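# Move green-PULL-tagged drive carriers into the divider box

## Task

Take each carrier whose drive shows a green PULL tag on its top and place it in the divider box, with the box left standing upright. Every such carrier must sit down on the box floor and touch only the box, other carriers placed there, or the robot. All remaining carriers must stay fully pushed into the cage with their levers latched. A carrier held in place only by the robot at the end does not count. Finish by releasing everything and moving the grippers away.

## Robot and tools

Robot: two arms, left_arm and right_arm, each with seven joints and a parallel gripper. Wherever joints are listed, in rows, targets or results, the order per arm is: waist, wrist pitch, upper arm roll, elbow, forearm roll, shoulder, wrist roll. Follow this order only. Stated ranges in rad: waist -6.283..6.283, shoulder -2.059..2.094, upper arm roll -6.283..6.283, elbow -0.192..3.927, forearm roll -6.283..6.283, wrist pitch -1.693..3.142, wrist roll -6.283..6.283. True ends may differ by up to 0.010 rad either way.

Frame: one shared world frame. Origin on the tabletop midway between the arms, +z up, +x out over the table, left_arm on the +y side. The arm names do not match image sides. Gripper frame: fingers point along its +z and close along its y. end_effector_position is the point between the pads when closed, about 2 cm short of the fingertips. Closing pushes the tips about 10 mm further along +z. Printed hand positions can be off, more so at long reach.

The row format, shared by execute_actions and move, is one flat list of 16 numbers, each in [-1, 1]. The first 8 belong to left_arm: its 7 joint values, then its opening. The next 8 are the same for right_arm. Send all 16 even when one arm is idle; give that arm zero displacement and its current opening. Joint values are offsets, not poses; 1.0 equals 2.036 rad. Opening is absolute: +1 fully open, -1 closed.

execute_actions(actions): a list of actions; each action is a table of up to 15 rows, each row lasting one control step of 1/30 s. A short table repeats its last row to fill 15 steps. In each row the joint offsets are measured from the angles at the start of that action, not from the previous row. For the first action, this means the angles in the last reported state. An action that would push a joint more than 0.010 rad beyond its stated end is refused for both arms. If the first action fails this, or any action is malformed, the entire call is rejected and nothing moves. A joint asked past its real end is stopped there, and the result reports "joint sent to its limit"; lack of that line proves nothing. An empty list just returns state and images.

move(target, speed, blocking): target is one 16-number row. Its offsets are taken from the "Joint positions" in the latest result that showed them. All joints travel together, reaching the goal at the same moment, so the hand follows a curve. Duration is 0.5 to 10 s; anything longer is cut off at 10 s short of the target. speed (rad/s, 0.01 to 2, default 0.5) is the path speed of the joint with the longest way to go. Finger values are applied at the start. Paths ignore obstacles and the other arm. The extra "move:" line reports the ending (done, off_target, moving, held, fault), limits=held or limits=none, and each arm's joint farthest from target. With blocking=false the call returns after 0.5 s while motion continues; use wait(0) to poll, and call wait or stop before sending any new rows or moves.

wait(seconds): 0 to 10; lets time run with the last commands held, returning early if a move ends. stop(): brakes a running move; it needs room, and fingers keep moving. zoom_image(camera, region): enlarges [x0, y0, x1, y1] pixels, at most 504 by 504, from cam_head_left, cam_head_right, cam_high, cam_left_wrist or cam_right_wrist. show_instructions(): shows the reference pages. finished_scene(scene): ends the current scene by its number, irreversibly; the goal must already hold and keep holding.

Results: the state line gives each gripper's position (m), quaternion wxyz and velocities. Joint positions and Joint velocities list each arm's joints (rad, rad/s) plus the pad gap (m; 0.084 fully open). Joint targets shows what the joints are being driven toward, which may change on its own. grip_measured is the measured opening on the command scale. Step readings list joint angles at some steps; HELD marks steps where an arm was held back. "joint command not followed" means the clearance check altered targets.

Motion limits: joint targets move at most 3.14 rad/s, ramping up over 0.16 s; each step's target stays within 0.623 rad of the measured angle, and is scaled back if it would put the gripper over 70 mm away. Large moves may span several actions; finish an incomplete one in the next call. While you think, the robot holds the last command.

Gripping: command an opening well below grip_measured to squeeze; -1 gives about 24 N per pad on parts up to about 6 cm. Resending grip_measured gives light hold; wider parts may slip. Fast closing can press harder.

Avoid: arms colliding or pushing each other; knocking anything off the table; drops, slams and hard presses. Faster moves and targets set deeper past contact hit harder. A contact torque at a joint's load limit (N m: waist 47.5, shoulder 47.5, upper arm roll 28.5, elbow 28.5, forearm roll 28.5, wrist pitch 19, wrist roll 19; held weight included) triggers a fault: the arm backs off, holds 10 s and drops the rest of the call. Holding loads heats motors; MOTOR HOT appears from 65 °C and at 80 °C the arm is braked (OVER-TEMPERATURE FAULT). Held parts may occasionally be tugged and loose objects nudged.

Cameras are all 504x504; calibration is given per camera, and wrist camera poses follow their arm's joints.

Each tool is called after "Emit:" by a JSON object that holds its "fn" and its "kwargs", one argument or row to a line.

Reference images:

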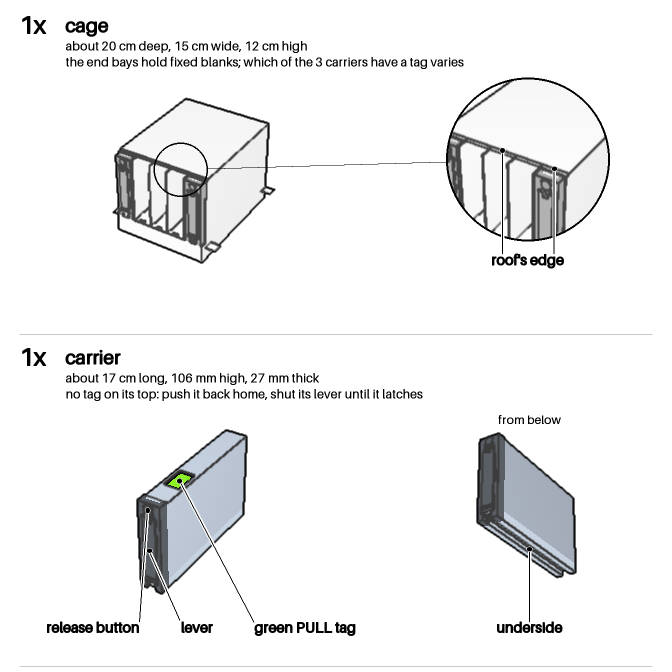

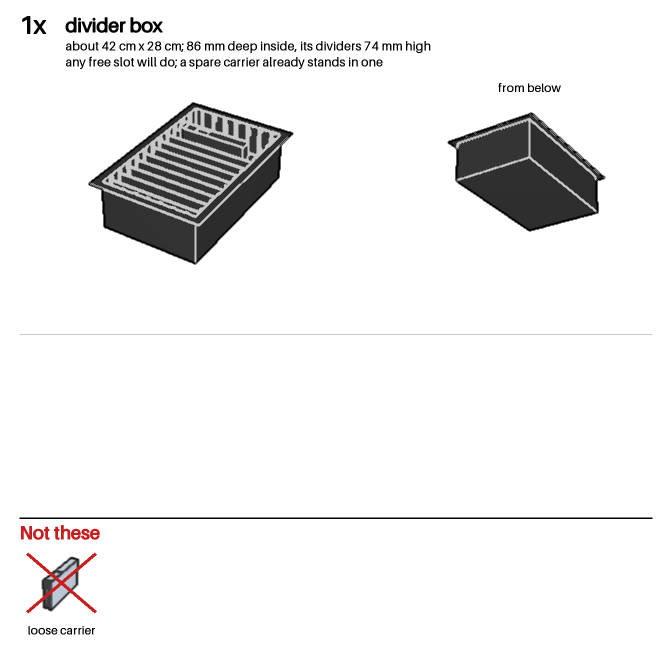

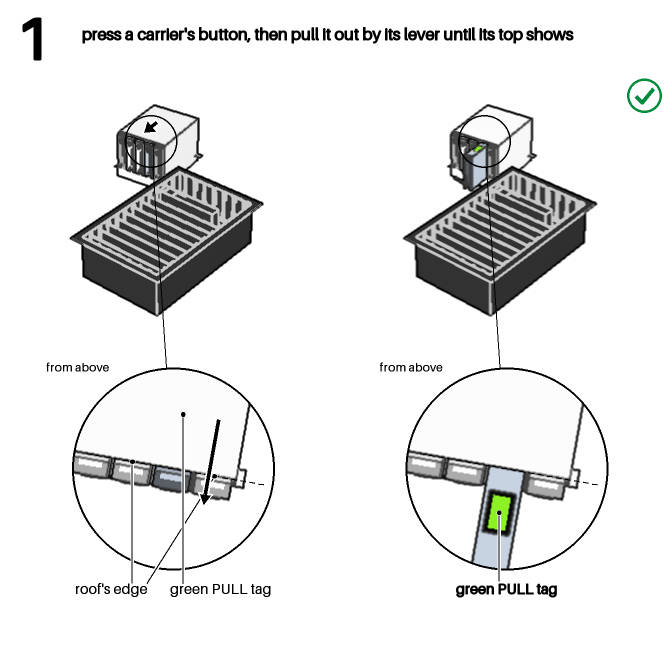

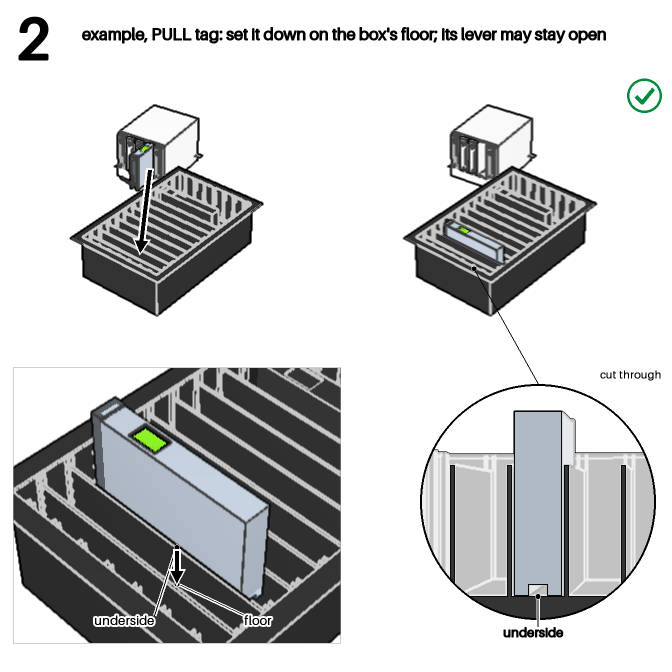

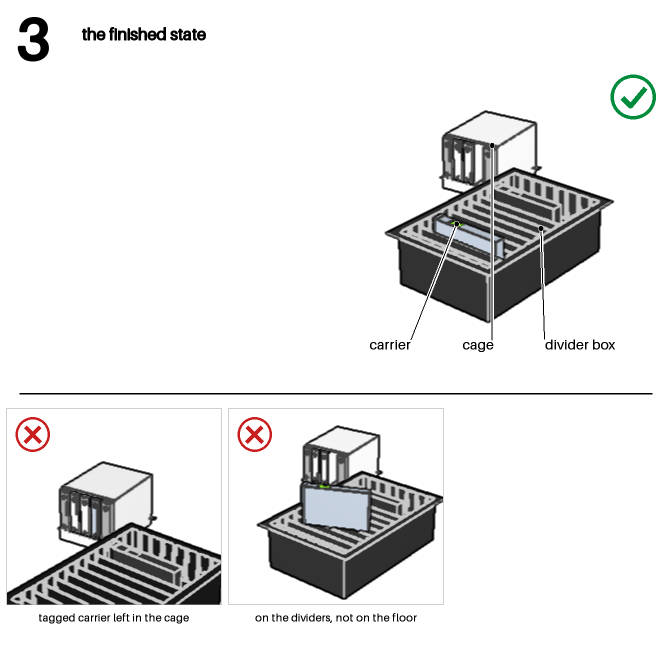

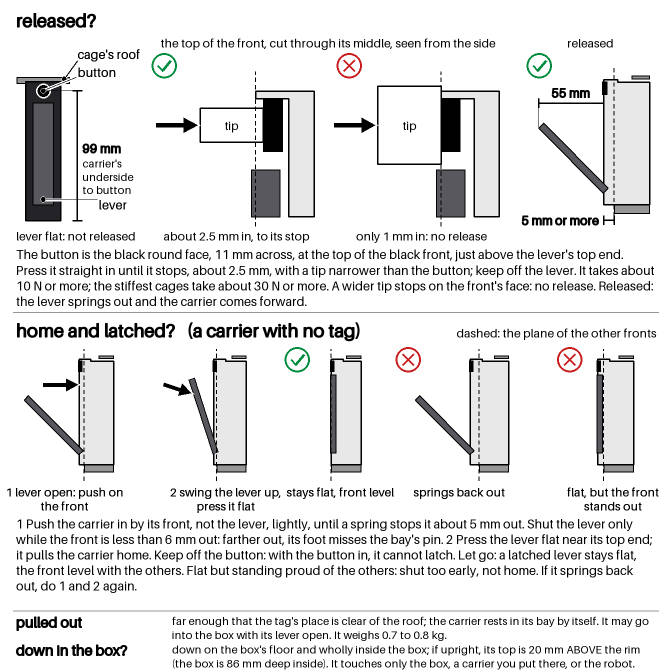

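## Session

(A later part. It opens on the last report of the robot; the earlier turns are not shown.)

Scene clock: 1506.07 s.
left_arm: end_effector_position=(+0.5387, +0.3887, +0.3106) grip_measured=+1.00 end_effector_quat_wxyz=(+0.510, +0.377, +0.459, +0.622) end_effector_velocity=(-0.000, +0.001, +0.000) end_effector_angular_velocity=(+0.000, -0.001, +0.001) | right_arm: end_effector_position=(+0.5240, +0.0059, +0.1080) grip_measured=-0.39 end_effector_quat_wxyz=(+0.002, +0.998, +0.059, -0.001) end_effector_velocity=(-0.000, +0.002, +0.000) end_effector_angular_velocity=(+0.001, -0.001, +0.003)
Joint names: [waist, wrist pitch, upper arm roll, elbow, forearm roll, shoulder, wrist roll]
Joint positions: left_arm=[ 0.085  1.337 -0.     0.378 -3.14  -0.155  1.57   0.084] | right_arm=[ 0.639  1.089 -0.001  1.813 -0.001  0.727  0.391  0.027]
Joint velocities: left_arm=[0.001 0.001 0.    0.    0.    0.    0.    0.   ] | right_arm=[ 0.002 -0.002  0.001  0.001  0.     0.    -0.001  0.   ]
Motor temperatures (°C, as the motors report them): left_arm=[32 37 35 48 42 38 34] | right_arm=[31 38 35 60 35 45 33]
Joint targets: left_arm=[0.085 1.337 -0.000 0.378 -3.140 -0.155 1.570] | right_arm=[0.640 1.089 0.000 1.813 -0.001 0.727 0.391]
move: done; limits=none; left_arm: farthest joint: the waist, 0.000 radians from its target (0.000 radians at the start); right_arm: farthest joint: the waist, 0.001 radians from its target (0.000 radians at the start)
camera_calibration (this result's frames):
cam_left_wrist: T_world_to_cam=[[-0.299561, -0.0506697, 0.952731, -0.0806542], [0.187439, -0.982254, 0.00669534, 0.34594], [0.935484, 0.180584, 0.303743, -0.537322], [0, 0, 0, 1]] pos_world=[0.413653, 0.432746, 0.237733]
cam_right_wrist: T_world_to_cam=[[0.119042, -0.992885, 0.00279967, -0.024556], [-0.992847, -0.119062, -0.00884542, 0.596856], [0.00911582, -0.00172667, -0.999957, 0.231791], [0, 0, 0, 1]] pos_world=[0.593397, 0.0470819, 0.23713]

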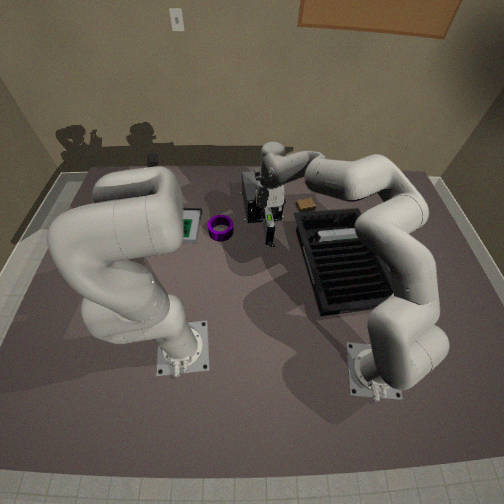

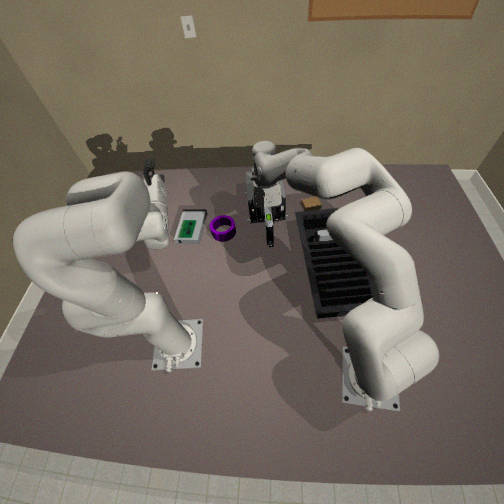

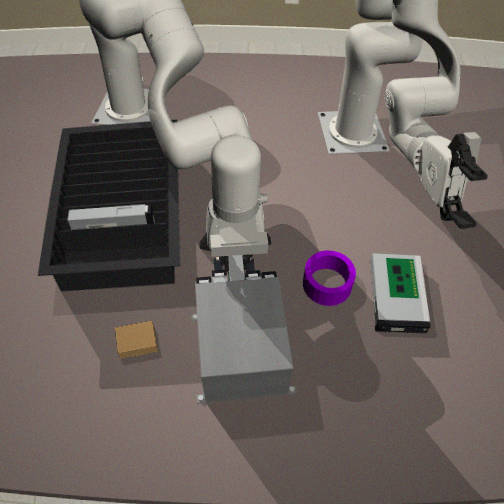

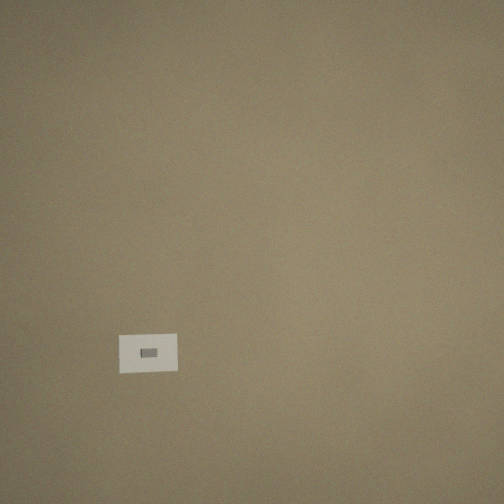

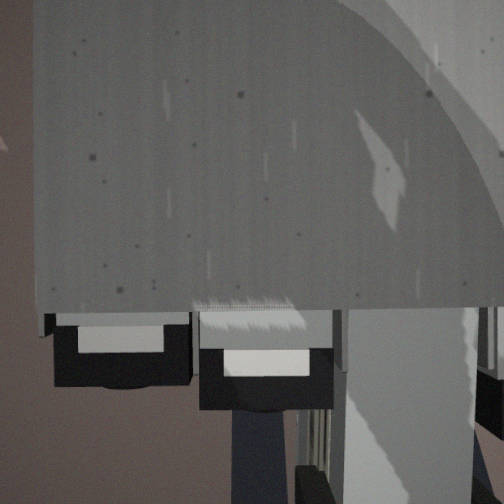

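Emit:
{"fn": "move", "kwargs": {
  "target": [0,0,0,0,0,0,0,1, 0,0.0036,0,0.002,0,-0.0015,0,-1],
  "speed": 0.05
}}

Emit:
{"fn": "move", "kwargs": {
  "target": [0,0,0,0,0,0,0,1, 0.009,-0.0339,0,-0.0852,0,-0.0513,0.009,-1],
  "speed": 0.1
}}

Scene clock: 1516.83 s.
left_arm: end_effector_position=(+0.5387, +0.3887, +0.3106) grip_measured=+1.00 end_effector_quat_wxyz=(+0.510, +0.377, +0.459, +0.622) end_effector_velocity=(+0.000, -0.001, +0.001) end_effector_angular_velocity=(+0.001, -0.001, -0.002) | right_arm: end_effector_position=(+0.5223, +0.0064, +0.1092) grip_measured=-0.39 end_effector_quat_wxyz=(+0.002, +0.998, +0.060, -0.004) end_effector_velocity=(+0.001, +0.001, +0.002) end_effector_angular_velocity=(+0.001, -0.004, +0.001)
Joint names: [waist, wrist pitch, upper arm roll, elbow, forearm roll, shoulder, wrist roll]
Joint positions: left_arm=[ 0.085  1.337 -0.     0.378 -3.14  -0.155  1.57   0.084] | right_arm=[ 0.639  1.098  0.     1.815 -0.001  0.726  0.391  0.027]
Joint velocities: left_arm=[-0.001  0.    -0.001  0.001  0.    -0.     0.     0.   ] | right_arm=[ 0.001 -0.002 -0.001  0.002 -0.001 -0.001 -0.    -0.   ]
Motor temperatures (°C, as the motors report them): left_arm=[32 37 35 48 42 38 34] | right_arm=[31 39 36 60 35 44 33]
Joint targets: left_arm=[0.085 1.337 -0.000 0.378 -3.140 -0.155 1.570] | right_arm=[0.639 1.097 -0.001 1.817 -0.001 0.724 0.391]
move: done; limits=none; left_arm: farthest joint: the waist, 0.000 radians from its target (0.000 radians at the start); right_arm: farthest joint: the shoulder, 0.002 radians from its target (0.003 radians at the start)
camera_calibration (this result's frames):
cam_left_wrist: T_world_to_cam=[[-0.299561, -0.0506697, 0.952731, -0.0806542], [0.187439, -0.982254, 0.00669529, 0.34594], [0.935484, 0.180584, 0.303743, -0.537322], [0, 0, 0, 1]] pos_world=[0.413653, 0.432746, 0.237733]
cam_right_wrist: T_world_to_cam=[[0.120667, -0.992686, 0.00364477, -0.0247689], [-0.992683, -0.120682, -0.00399753, 0.594707], [0.00440815, -0.00313573, -0.999985, 0.235461], [0, 0, 0, 1]] pos_world=[0.592307, 0.0479208, 0.237925]

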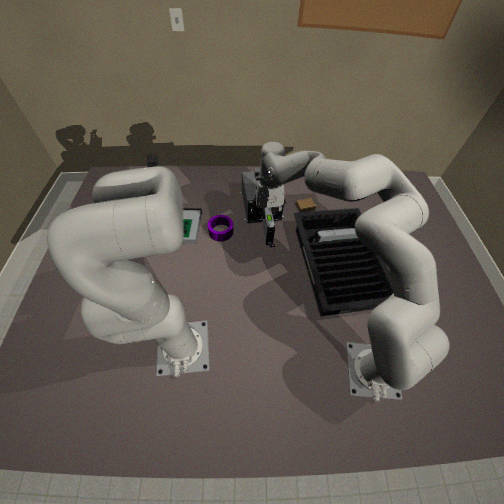

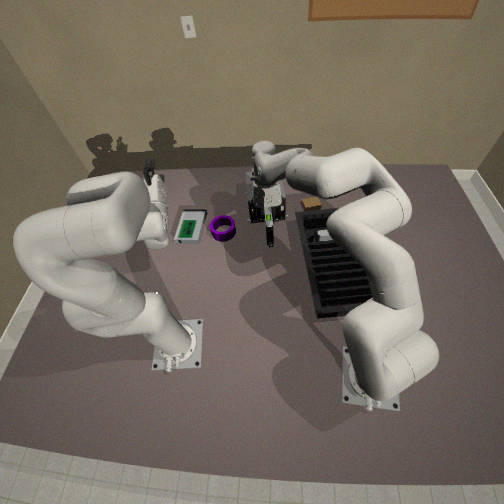

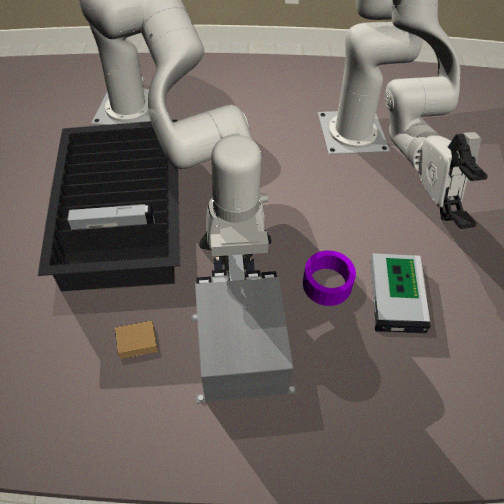

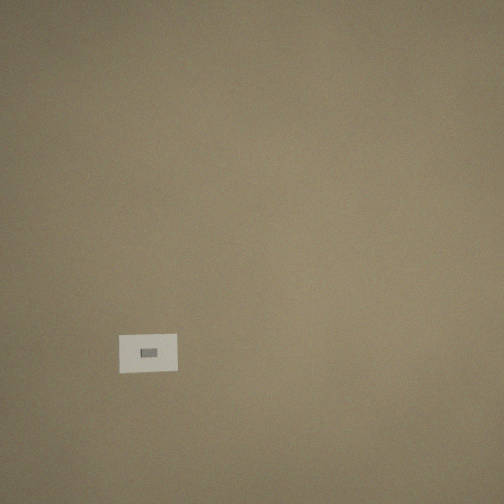

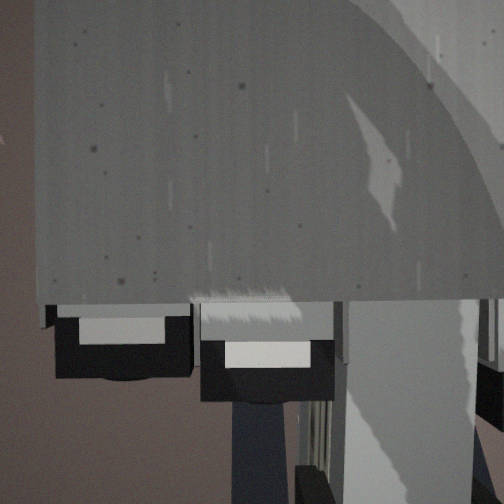

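Scene clock: 1519.00 s.
left_arm: end_effector_position=(+0.5387, +0.3887, +0.3106) grip_measured=+1.00 end_effector_quat_wxyz=(+0.510, +0.377, +0.459, +0.622) end_effector_velocity=(-0.000, +0.001, +0.000) end_effector_angular_velocity=(+0.001, -0.001, +0.001) | right_arm: end_effector_position=(+0.4927, +0.0033, +0.1097) grip_measured=-0.39 end_effector_quat_wxyz=(+0.002, +0.998, +0.060, -0.003) end_effector_velocity=(-0.001, +0.001, -0.001) end_effector_angular_velocity=(-0.001, +0.002, +0.001)
Joint names: [waist, wrist pitch, upper arm roll, elbow, forearm roll, shoulder, wrist roll]
Joint positions: left_arm=[ 0.085  1.337 -0.     0.378 -3.14  -0.155  1.57   0.084] | right_arm=[ 0.658  1.028  0.001  1.642 -0.001  0.621  0.409  0.027]
Joint velocities: left_arm=[ 0.001  0.001  0.001  0.     0.    -0.     0.001  0.   ] | right_arm=[ 0.002  0.001  0.    -0.002  0.    -0.     0.001 -0.   ]
Motor temperatures (°C, as the motors report them): left_arm=[32 37 35 48 42 38 34] | right_arm=[31 39 36 60 35 45 33]
Joint targets: left_arm=[0.085 1.337 -0.000 0.378 -3.140 -0.155 1.570] | right_arm=[0.658 1.029 0.000 1.641 -0.001 0.621 0.409]
move: done; limits=none; left_arm: farthest joint: the waist, 0.000 radians from its target (0.000 radians at the start); right_arm: farthest joint: the waist, 0.001 radians from its target (0.018 radians at the start)
camera_calibration (this result's frames):
cam_left_wrist: T_world_to_cam=[[-0.299561, -0.0506698, 0.952731, -0.0806541], [0.187439, -0.982254, 0.00669528, 0.34594], [0.935484, 0.180584, 0.303743, -0.537322], [0, 0, 0, 1]] pos_world=[0.413653, 0.432746, 0.237733]
cam_right_wrist: T_world_to_cam=[[0.121286, -0.992612, 0.00321828, -0.0245443], [-0.992605, -0.1213, -0.00463315, 0.564951], [0.0049893, -0.00263254, -0.999984, 0.235778], [0, 0, 0, 1]] pos_world=[0.562573, 0.0447861, 0.23847]

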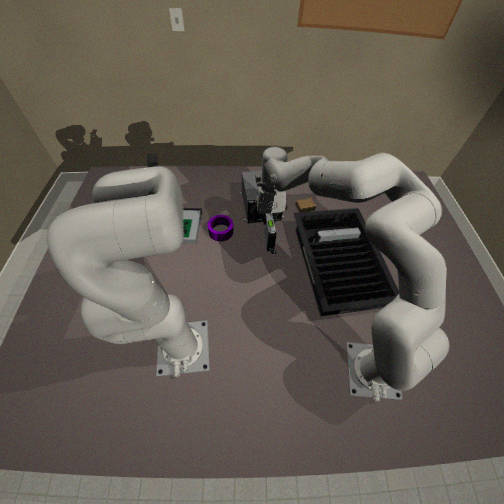

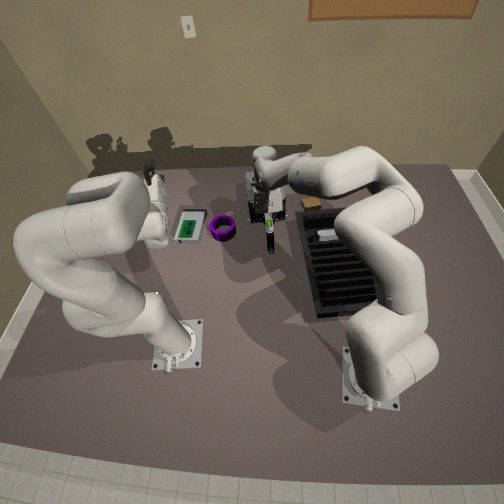

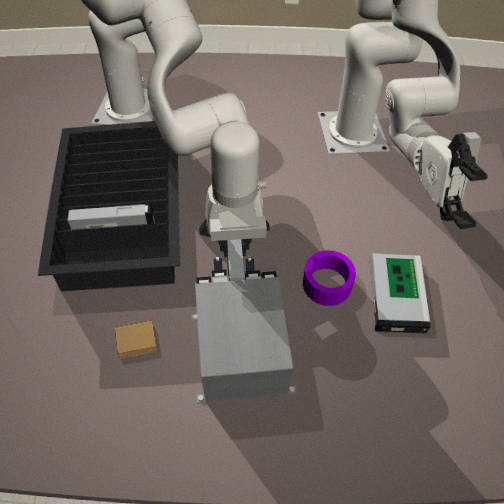

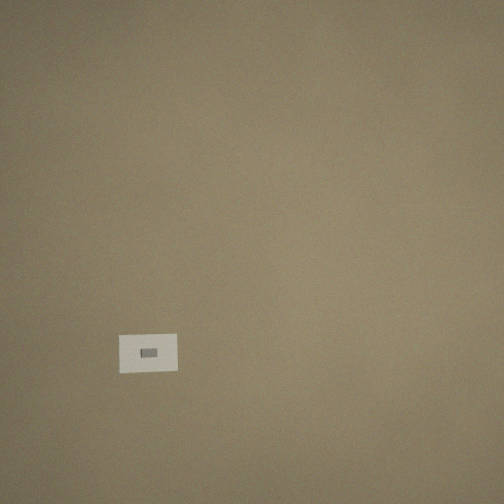

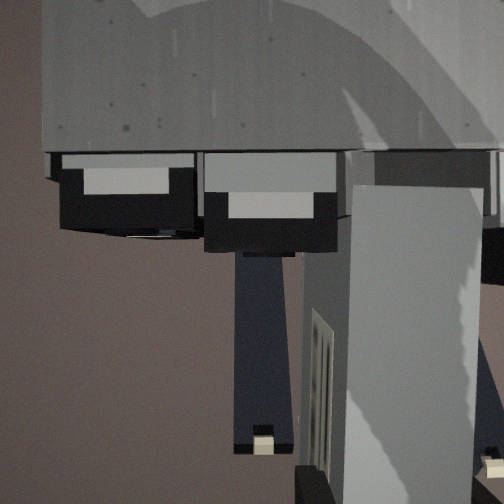

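Emit:
{"fn": "move", "kwargs": {
  "target": [0,0,0,0,0,0,0,1, 0.0082,-0.02,0,-0.0603,0,-0.0403,0.0082,-1],
  "speed": 0.1
}}

Scene clock: 1532.00 s.
left_arm: end_effector_position=(+0.5387, +0.3887, +0.3106) grip_measured=+1.00 end_effector_quat_wxyz=(+0.510, +0.377, +0.459, +0.622) end_effector_velocity=(-0.000, -0.000, -0.001) end_effector_angular_velocity=(-0.000, +0.002, +0.000) | right_arm: end_effector_position=(+0.4682, +0.0004, +0.1130) grip_measured=-0.40 end_effector_quat_wxyz=(+0.002, +0.998, +0.060, -0.003) end_effector_velocity=(-0.001, +0.001, -0.000) end_effector_angular_velocity=(+0.002, +0.001, +0.001)
Joint names: [waist, wrist pitch, upper arm roll, elbow, forearm roll, shoulder, wrist roll]
Joint positions: left_arm=[ 0.085  1.337 -0.     0.378 -3.14  -0.155  1.57   0.084] | right_arm=[ 0.675  0.988  0.001  1.519 -0.001  0.539  0.426  0.027]
Joint velocities: left_arm=[ 0.    -0.001 -0.    -0.001 -0.     0.    -0.     0.   ] | right_arm=[ 0.002 -0.     0.001 -0.002  0.002 -0.001  0.001 -0.   ]
Motor temperatures (°C, as the motors report them): left_arm=[32 37 35 48 42 38 34] | right_arm=[31 39 36 62 35 45 33]
Joint targets: left_arm=[0.085 1.337 -0.000 0.378 -3.140 -0.155 1.570] | right_arm=[0.675 0.988 0.001 1.519 -0.001 0.539 0.426]
move: done; limits=none; left_arm: farthest joint: the waist, 0.000 radians from its target (0.000 radians at the start); right_arm: farthest joint: the wrist pitch, 0.001 radians from its target (0.041 radians at the start)
camera_calibration (this result's frames):
cam_left_wrist: T_world_to_cam=[[-0.299561, -0.0506696, 0.952731, -0.0806542], [0.187438, -0.982254, 0.00669546, 0.34594], [0.935484, 0.180584, 0.303743, -0.537322], [0, 0, 0, 1]] pos_world=[0.413653, 0.432746, 0.237733]
cam_right_wrist: T_world_to_cam=[[0.12122, -0.99262, 0.00340464, -0.0244447], [-0.992613, -0.121235, -0.0047184, 0.540271], [0.00509634, -0.00280752, -0.999983, 0.239149], [0, 0, 0, 1]] pos_world=[0.538024, 0.0419068, 0.241777]

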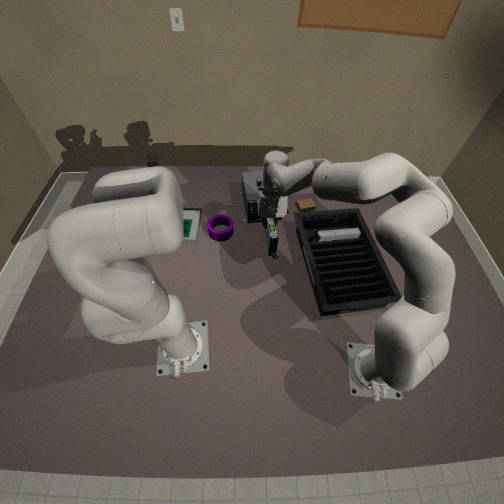

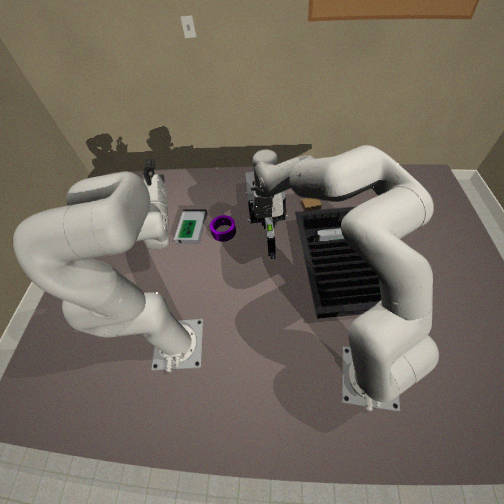

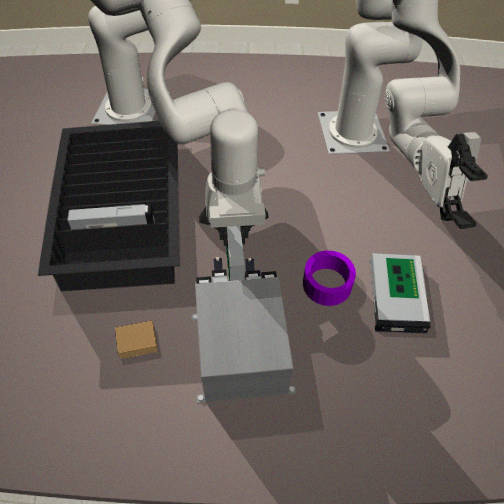

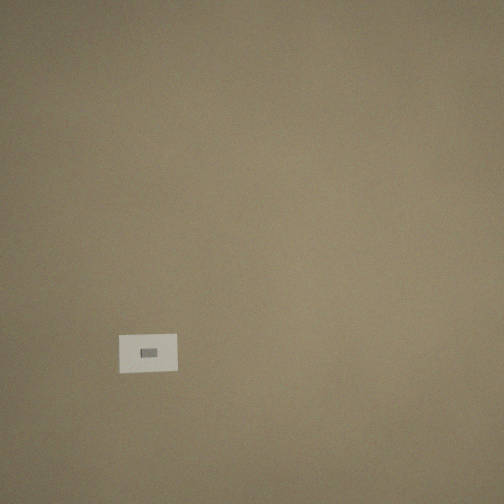

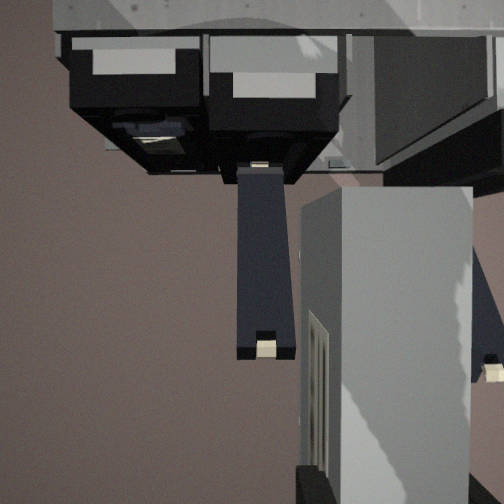

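Emit:
{"fn": "zoom_image", "kwargs": {
  "camera": "cam_high",
  "region": [20, 100, 220, 300]
}}

Emit:
{"fn": "zoom_image", "kwargs": {
  "camera": "cam_head_left",
  "region": [270, 190, 420, 340]
}}

Region (20, 100, 220, 300) of cam_high's 504x504 image, scaled by 2.520, with more detail than that image has.

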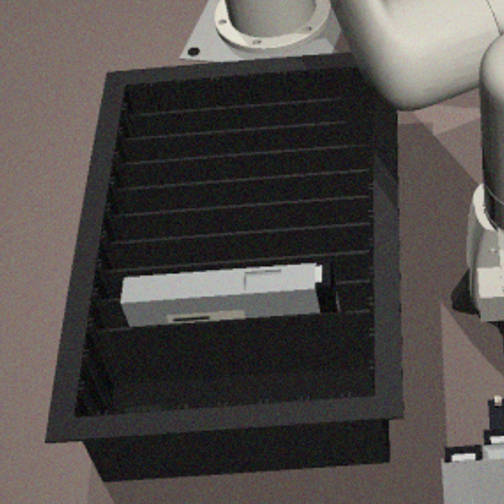

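Region (270, 190, 420, 340) of cam_head_left's 504x504 image, scaled by 3.360, with more detail than that image has.

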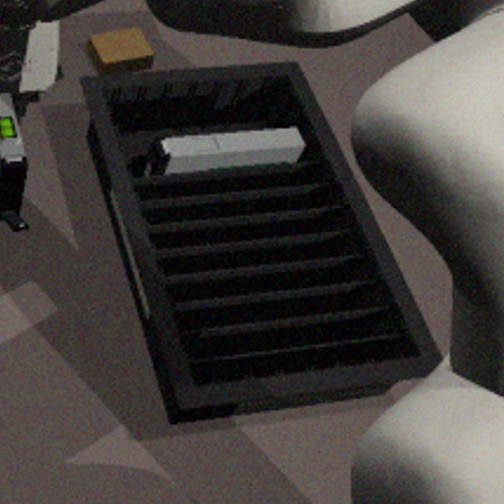

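Emit:
{"fn": "move", "kwargs": {
  "target": [0,0,0,0,0,0,0,1, 0,0.1428,0,0.0945,0,-0.0483,0,-1],
  "speed": 0.2
}}

Scene clock: 1566.37 s.
left_arm: end_effector_position=(+0.5387, +0.3887, +0.3106) grip_measured=+1.00 end_effector_quat_wxyz=(+0.510, +0.377, +0.459, +0.622) end_effector_velocity=(-0.000, -0.000, -0.000) end_effector_angular_velocity=(-0.000, +0.002, -0.001) | right_arm: end_effector_position=(+0.4677, +0.0001, +0.2300) grip_measured=-0.40 end_effector_quat_wxyz=(+0.002, +0.998, +0.060, -0.004) end_effector_velocity=(+0.002, -0.000, +0.004) end_effector_angular_velocity=(+0.003, -0.007, -0.002)
Joint names: [waist, wrist pitch, upper arm roll, elbow, forearm roll, shoulder, wrist roll]
Joint positions: left_arm=[ 0.085  1.337 -0.     0.378 -3.14  -0.155  1.57   0.084] | right_arm=[ 0.675  1.278  0.001  1.711 -0.001  0.441  0.426  0.027]
Joint velocities: left_arm=[-0.001 -0.001  0.    -0.     0.     0.    -0.     0.   ] | right_arm=[-0.001  0.002 -0.     0.005 -0.001 -0.004  0.001 -0.   ]
Motor temperatures (°C, as the motors report them): left_arm=[32 37 35 48 42 38 34] | right_arm=[31 38 35 63 35 46 33]
Joint targets: left_arm=[0.085 1.337 -0.000 0.378 -3.140 -0.155 1.570] | right_arm=[0.675 1.279 0.001 1.712 -0.001 0.441 0.426]
move: done; limits=none; left_arm: farthest joint: the waist, 0.000 radians from its target (0.000 radians at the start); right_arm: farthest joint: the shoulder, 0.001 radians from its target (0.098 radians at the start)
camera_calibration (this result's frames):
cam_left_wrist: T_world_to_cam=[[-0.299561, -0.0506695, 0.952731, -0.0806542], [0.187438, -0.982254, 0.00669549, 0.34594], [0.935484, 0.180584, 0.303743, -0.537322], [0, 0, 0, 1]] pos_world=[0.413653, 0.432746, 0.237733]
cam_right_wrist: T_world_to_cam=[[0.121058, -0.992638, 0.00374707, -0.0251266], [-0.992634, -0.121074, -0.00430142, 0.540247], [0.00472343, -0.00319875, -0.999984, 0.356293], [0, 0, 0, 1]] pos_world=[0.537626, 0.0416079, 0.358705]

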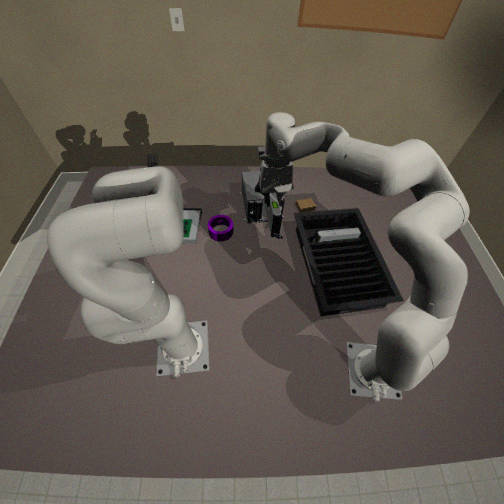

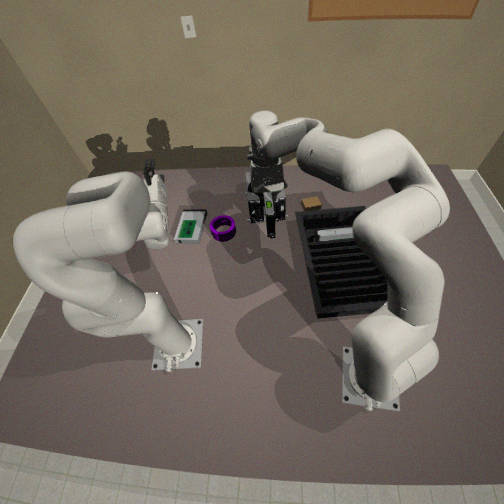

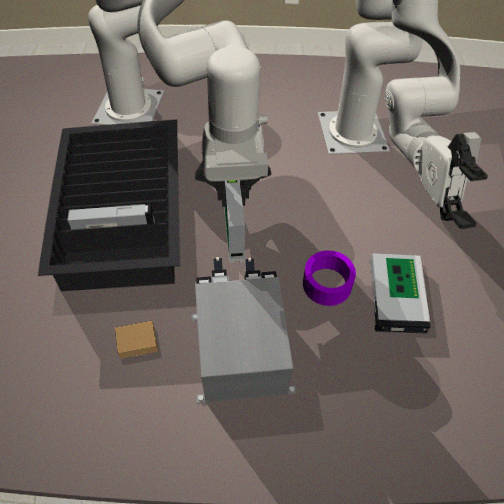

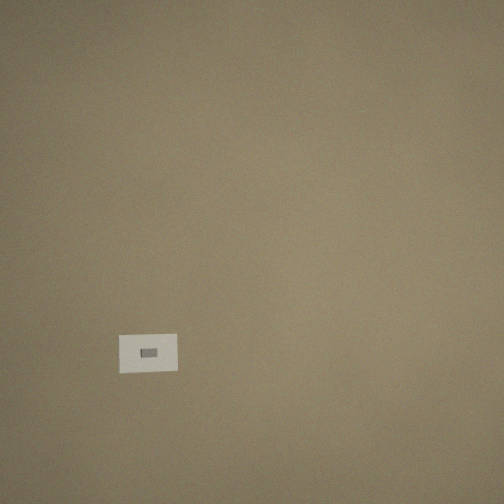

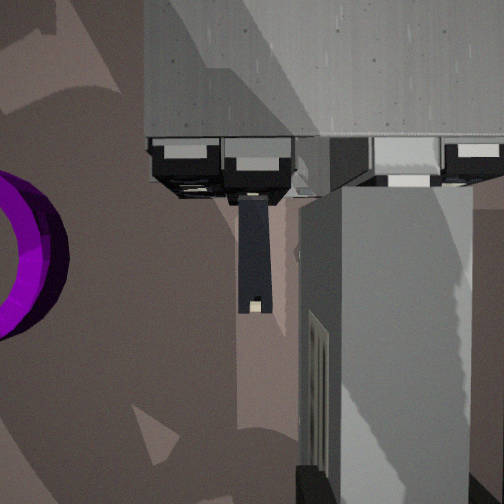

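Emit:
{"fn": "move", "kwargs": {
  "target": [0,0,0,0,0,0,0,1, -0.2148,-0.0398,0,-0.4364,0,-0.3966,0.6155,-1],
  "speed": 0.45
}}

Scene clock: 1576.77 s.
left_arm: end_effector_position=(+0.5387, +0.3887, +0.3106) grip_measured=+1.00 end_effector_quat_wxyz=(+0.510, +0.377, +0.459, +0.622) end_effector_velocity=(-0.000, +0.000, +0.000) end_effector_angular_velocity=(-0.000, -0.002, +0.001) | right_arm: end_effector_position=(+0.3204, -0.2700, +0.2516) grip_measured=-0.40 end_effector_quat_wxyz=(+0.004, +0.707, -0.707, -0.002) end_effector_velocity=(-0.001, +0.000, -0.000) end_effector_angular_velocity=(-0.000, +0.000, -0.002)
Joint names: [waist, wrist pitch, upper arm roll, elbow, forearm roll, shoulder, wrist roll]
Joint positions: left_arm=[ 0.085  1.337 -0.     0.378 -3.14  -0.155  1.57   0.084] | right_arm=[ 0.238  1.197  0.001  0.823 -0.001 -0.366  1.679  0.027]
Joint velocities: left_arm=[ 0.     0.001  0.001  0.     0.    -0.    -0.001  0.   ] | right_arm=[ 0.001 -0.    -0.001 -0.003 -0.    -0.002  0.003 -0.   ]
Motor temperatures (°C, as the motors report them): left_arm=[32 37 35 48 42 38 34] | right_arm=[31 38 35 64 35 45 33]
Joint targets: left_arm=[0.085 1.337 -0.000 0.378 -3.140 -0.155 1.570] | right_arm=[0.237 1.197 0.001 0.823 -0.001 -0.366 1.679]
move: done; limits=none; left_arm: farthest joint: the waist, 0.000 radians from its target (0.000 radians at the start); right_arm: farthest joint: the shoulder, 0.001 radians from its target (0.807 radians at the start)
camera_calibration (this result's frames):
cam_left_wrist: T_world_to_cam=[[-0.299561, -0.0506693, 0.952731, -0.0806543], [0.187438, -0.982254, 0.00669563, 0.34594], [0.935484, 0.180584, 0.303742, -0.537322], [0, 0, 0, 1]] pos_world=[0.413653, 0.432746, 0.237733]
cam_right_wrist: T_world_to_cam=[[-0.999965, -0.00256698, 0.00801833, 0.349952], [-0.00267489, 0.999906, -0.0134766, 0.349178], [-0.00798298, -0.0134975, -0.999877, 0.379015], [0, 0, 0, 1]] pos_world=[0.3539, -0.34313, 0.380868]

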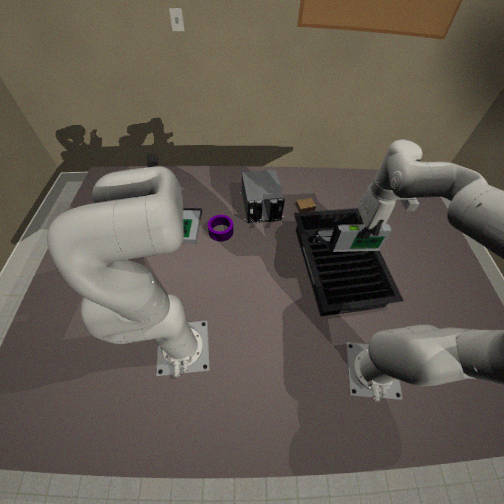

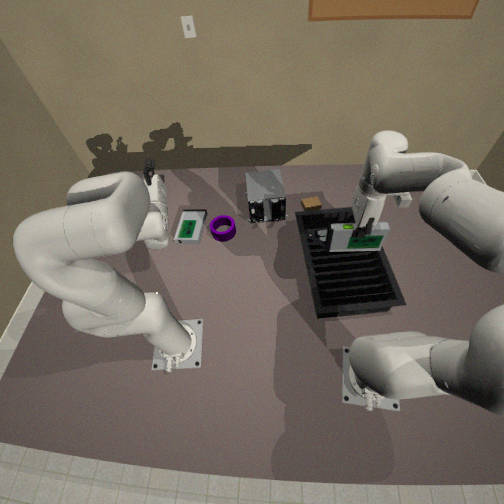

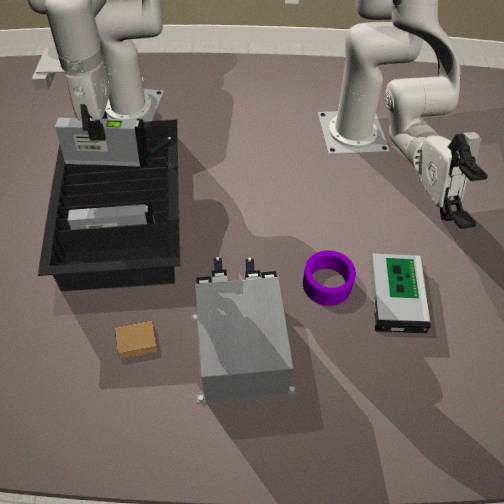

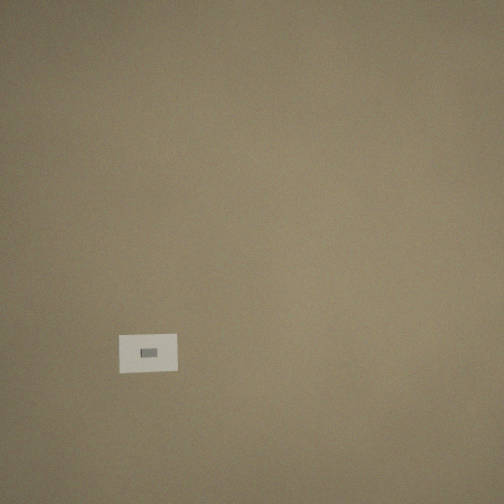

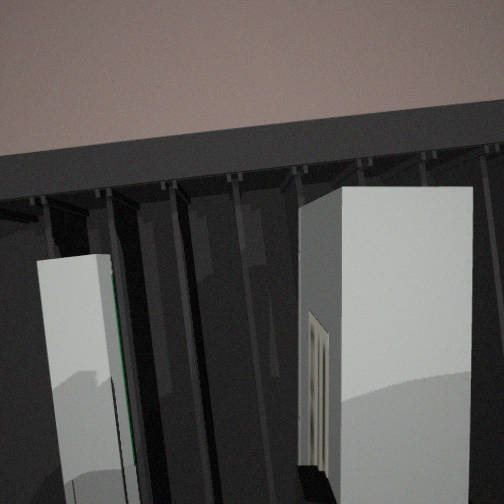

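Emit:
{"fn": "zoom_image", "kwargs": {
  "camera": "cam_right_wrist",
  "region": [140, 90, 504, 454]
}}

Region (140, 90, 504, 454) of cam_right_wrist's 504x504 image, scaled by 1.385, with more detail than that image has.

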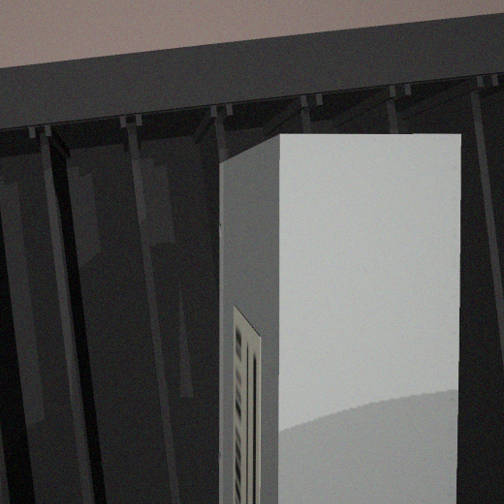

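Emit:
{"fn": "move", "kwargs": {
  "target": [0,0,0,0,0,0,0,1, -0.0249,-0.0695,0,-0.0353,0,0.0342,-0.0829,-1],
  "speed": 0.2
}}

Scene clock: 1628.80 s.
left_arm: end_effector_position=(+0.5387, +0.3887, +0.3106) grip_measured=+1.00 end_effector_quat_wxyz=(+0.510, +0.377, +0.459, +0.622) end_effector_velocity=(+0.000, +0.000, -0.000) end_effector_angular_velocity=(+0.000, +0.001, +0.001) | right_arm: end_effector_position=(+0.3311, -0.2878, +0.2066) grip_measured=-0.40 end_effector_quat_wxyz=(+0.003, +0.748, -0.664, -0.003) end_effector_velocity=(-0.001, +0.000, -0.002) end_effector_angular_velocity=(+0.003, +0.004, +0.001)
Joint names: [waist, wrist pitch, upper arm roll, elbow, forearm roll, shoulder, wrist roll]
Joint positions: left_arm=[ 0.085  1.337 -0.     0.378 -3.14  -0.155  1.57   0.084] | right_arm=[ 0.187  1.056  0.001  0.752 -0.001 -0.296  1.51   0.027]
Joint velocities: left_arm=[-0.    -0.001  0.001  0.    -0.     0.     0.001  0.   ] | right_arm=[-0.    -0.001  0.    -0.003  0.003  0.002 -0.003  0.   ]
Motor temperatures (°C, as the motors report them): left_arm=[32 37 35 48 42 38 34] | right_arm=[31 38 35 65 35 41 33]
Joint targets: left_arm=[0.085 1.337 -0.000 0.378 -3.140 -0.155 1.570] | right_arm=[0.187 1.056 0.001 0.751 -0.001 -0.296 1.510]
MOTOR HOT: a motor of the right arm reached 65 °C. Now the hottest motor of the right arm, the elbow, reports 65 °C. The temperature limit of the motors' drives, at which the controller stops that arm, is 80 °C. To cool a motor, set the load down, stop pushing, or move to a pose that needs little force.
move: done; limits=none; left_arm: farthest joint: the waist, 0.000 radians from its target (0.000 radians at the start); right_arm: farthest joint: the waist, 0.000 radians from its target (0.050 radians at the start)
camera_calibration (this result's frames):
cam_left_wrist: T_world_to_cam=[[-0.299561, -0.0506693, 0.952731, -0.0806544], [0.187438, -0.982254, 0.00669555, 0.34594], [0.935484, 0.180584, 0.303742, -0.537322], [0, 0, 0, 1]] pos_world=[0.413653, 0.432746, 0.237733]
cam_right_wrist: T_world_to_cam=[[-0.992698, -0.120371, 0.00784777, 0.32473], [-0.12046, 0.992645, -0.0120246, 0.403014], [-0.00634264, -0.0128821, -0.999897, 0.333546], [0, 0, 0, 1]] pos_world=[0.373021, -0.356665, 0.335809]

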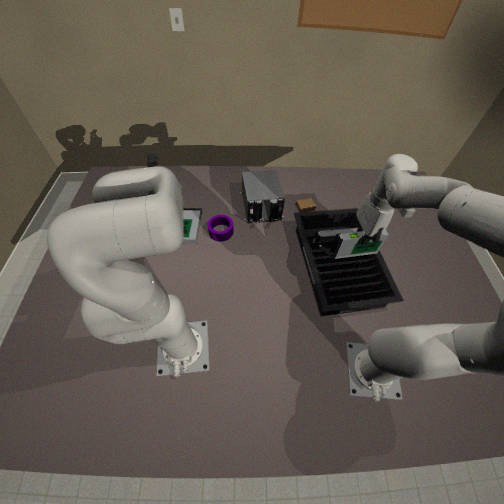

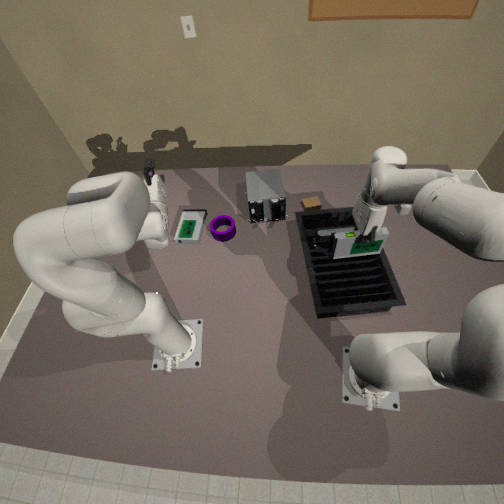

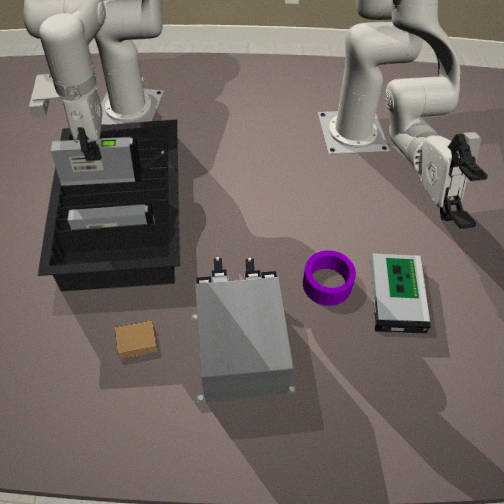

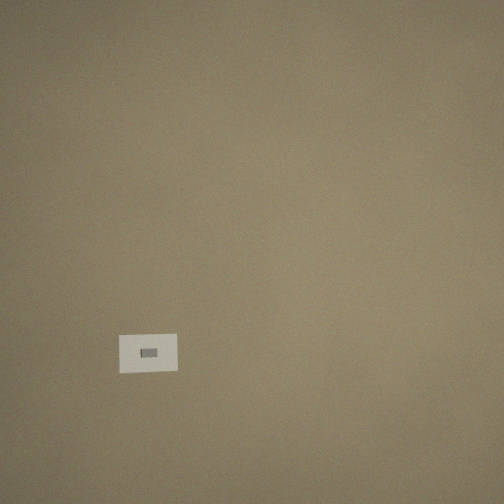

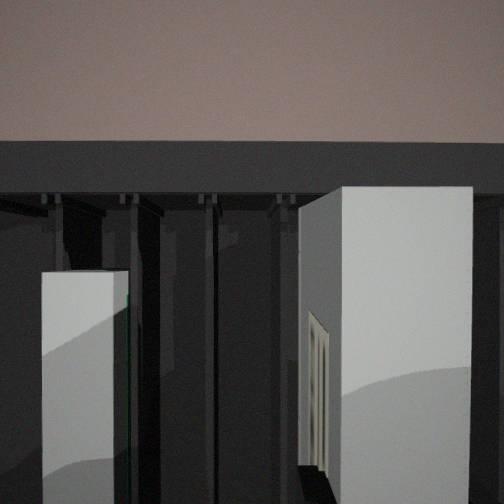

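Emit:
{"fn": "zoom_image", "kwargs": {
  "camera": "cam_right_wrist",
  "region": [180, 130, 380, 330]
}}

Region (180, 130, 380, 330) of cam_right_wrist's 504x504 image, scaled by 2.520, with more detail than that image has.

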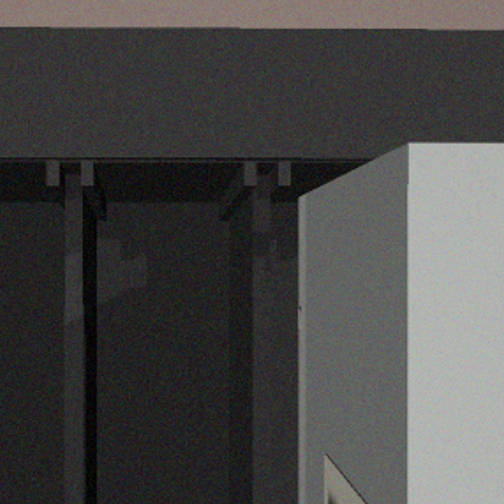

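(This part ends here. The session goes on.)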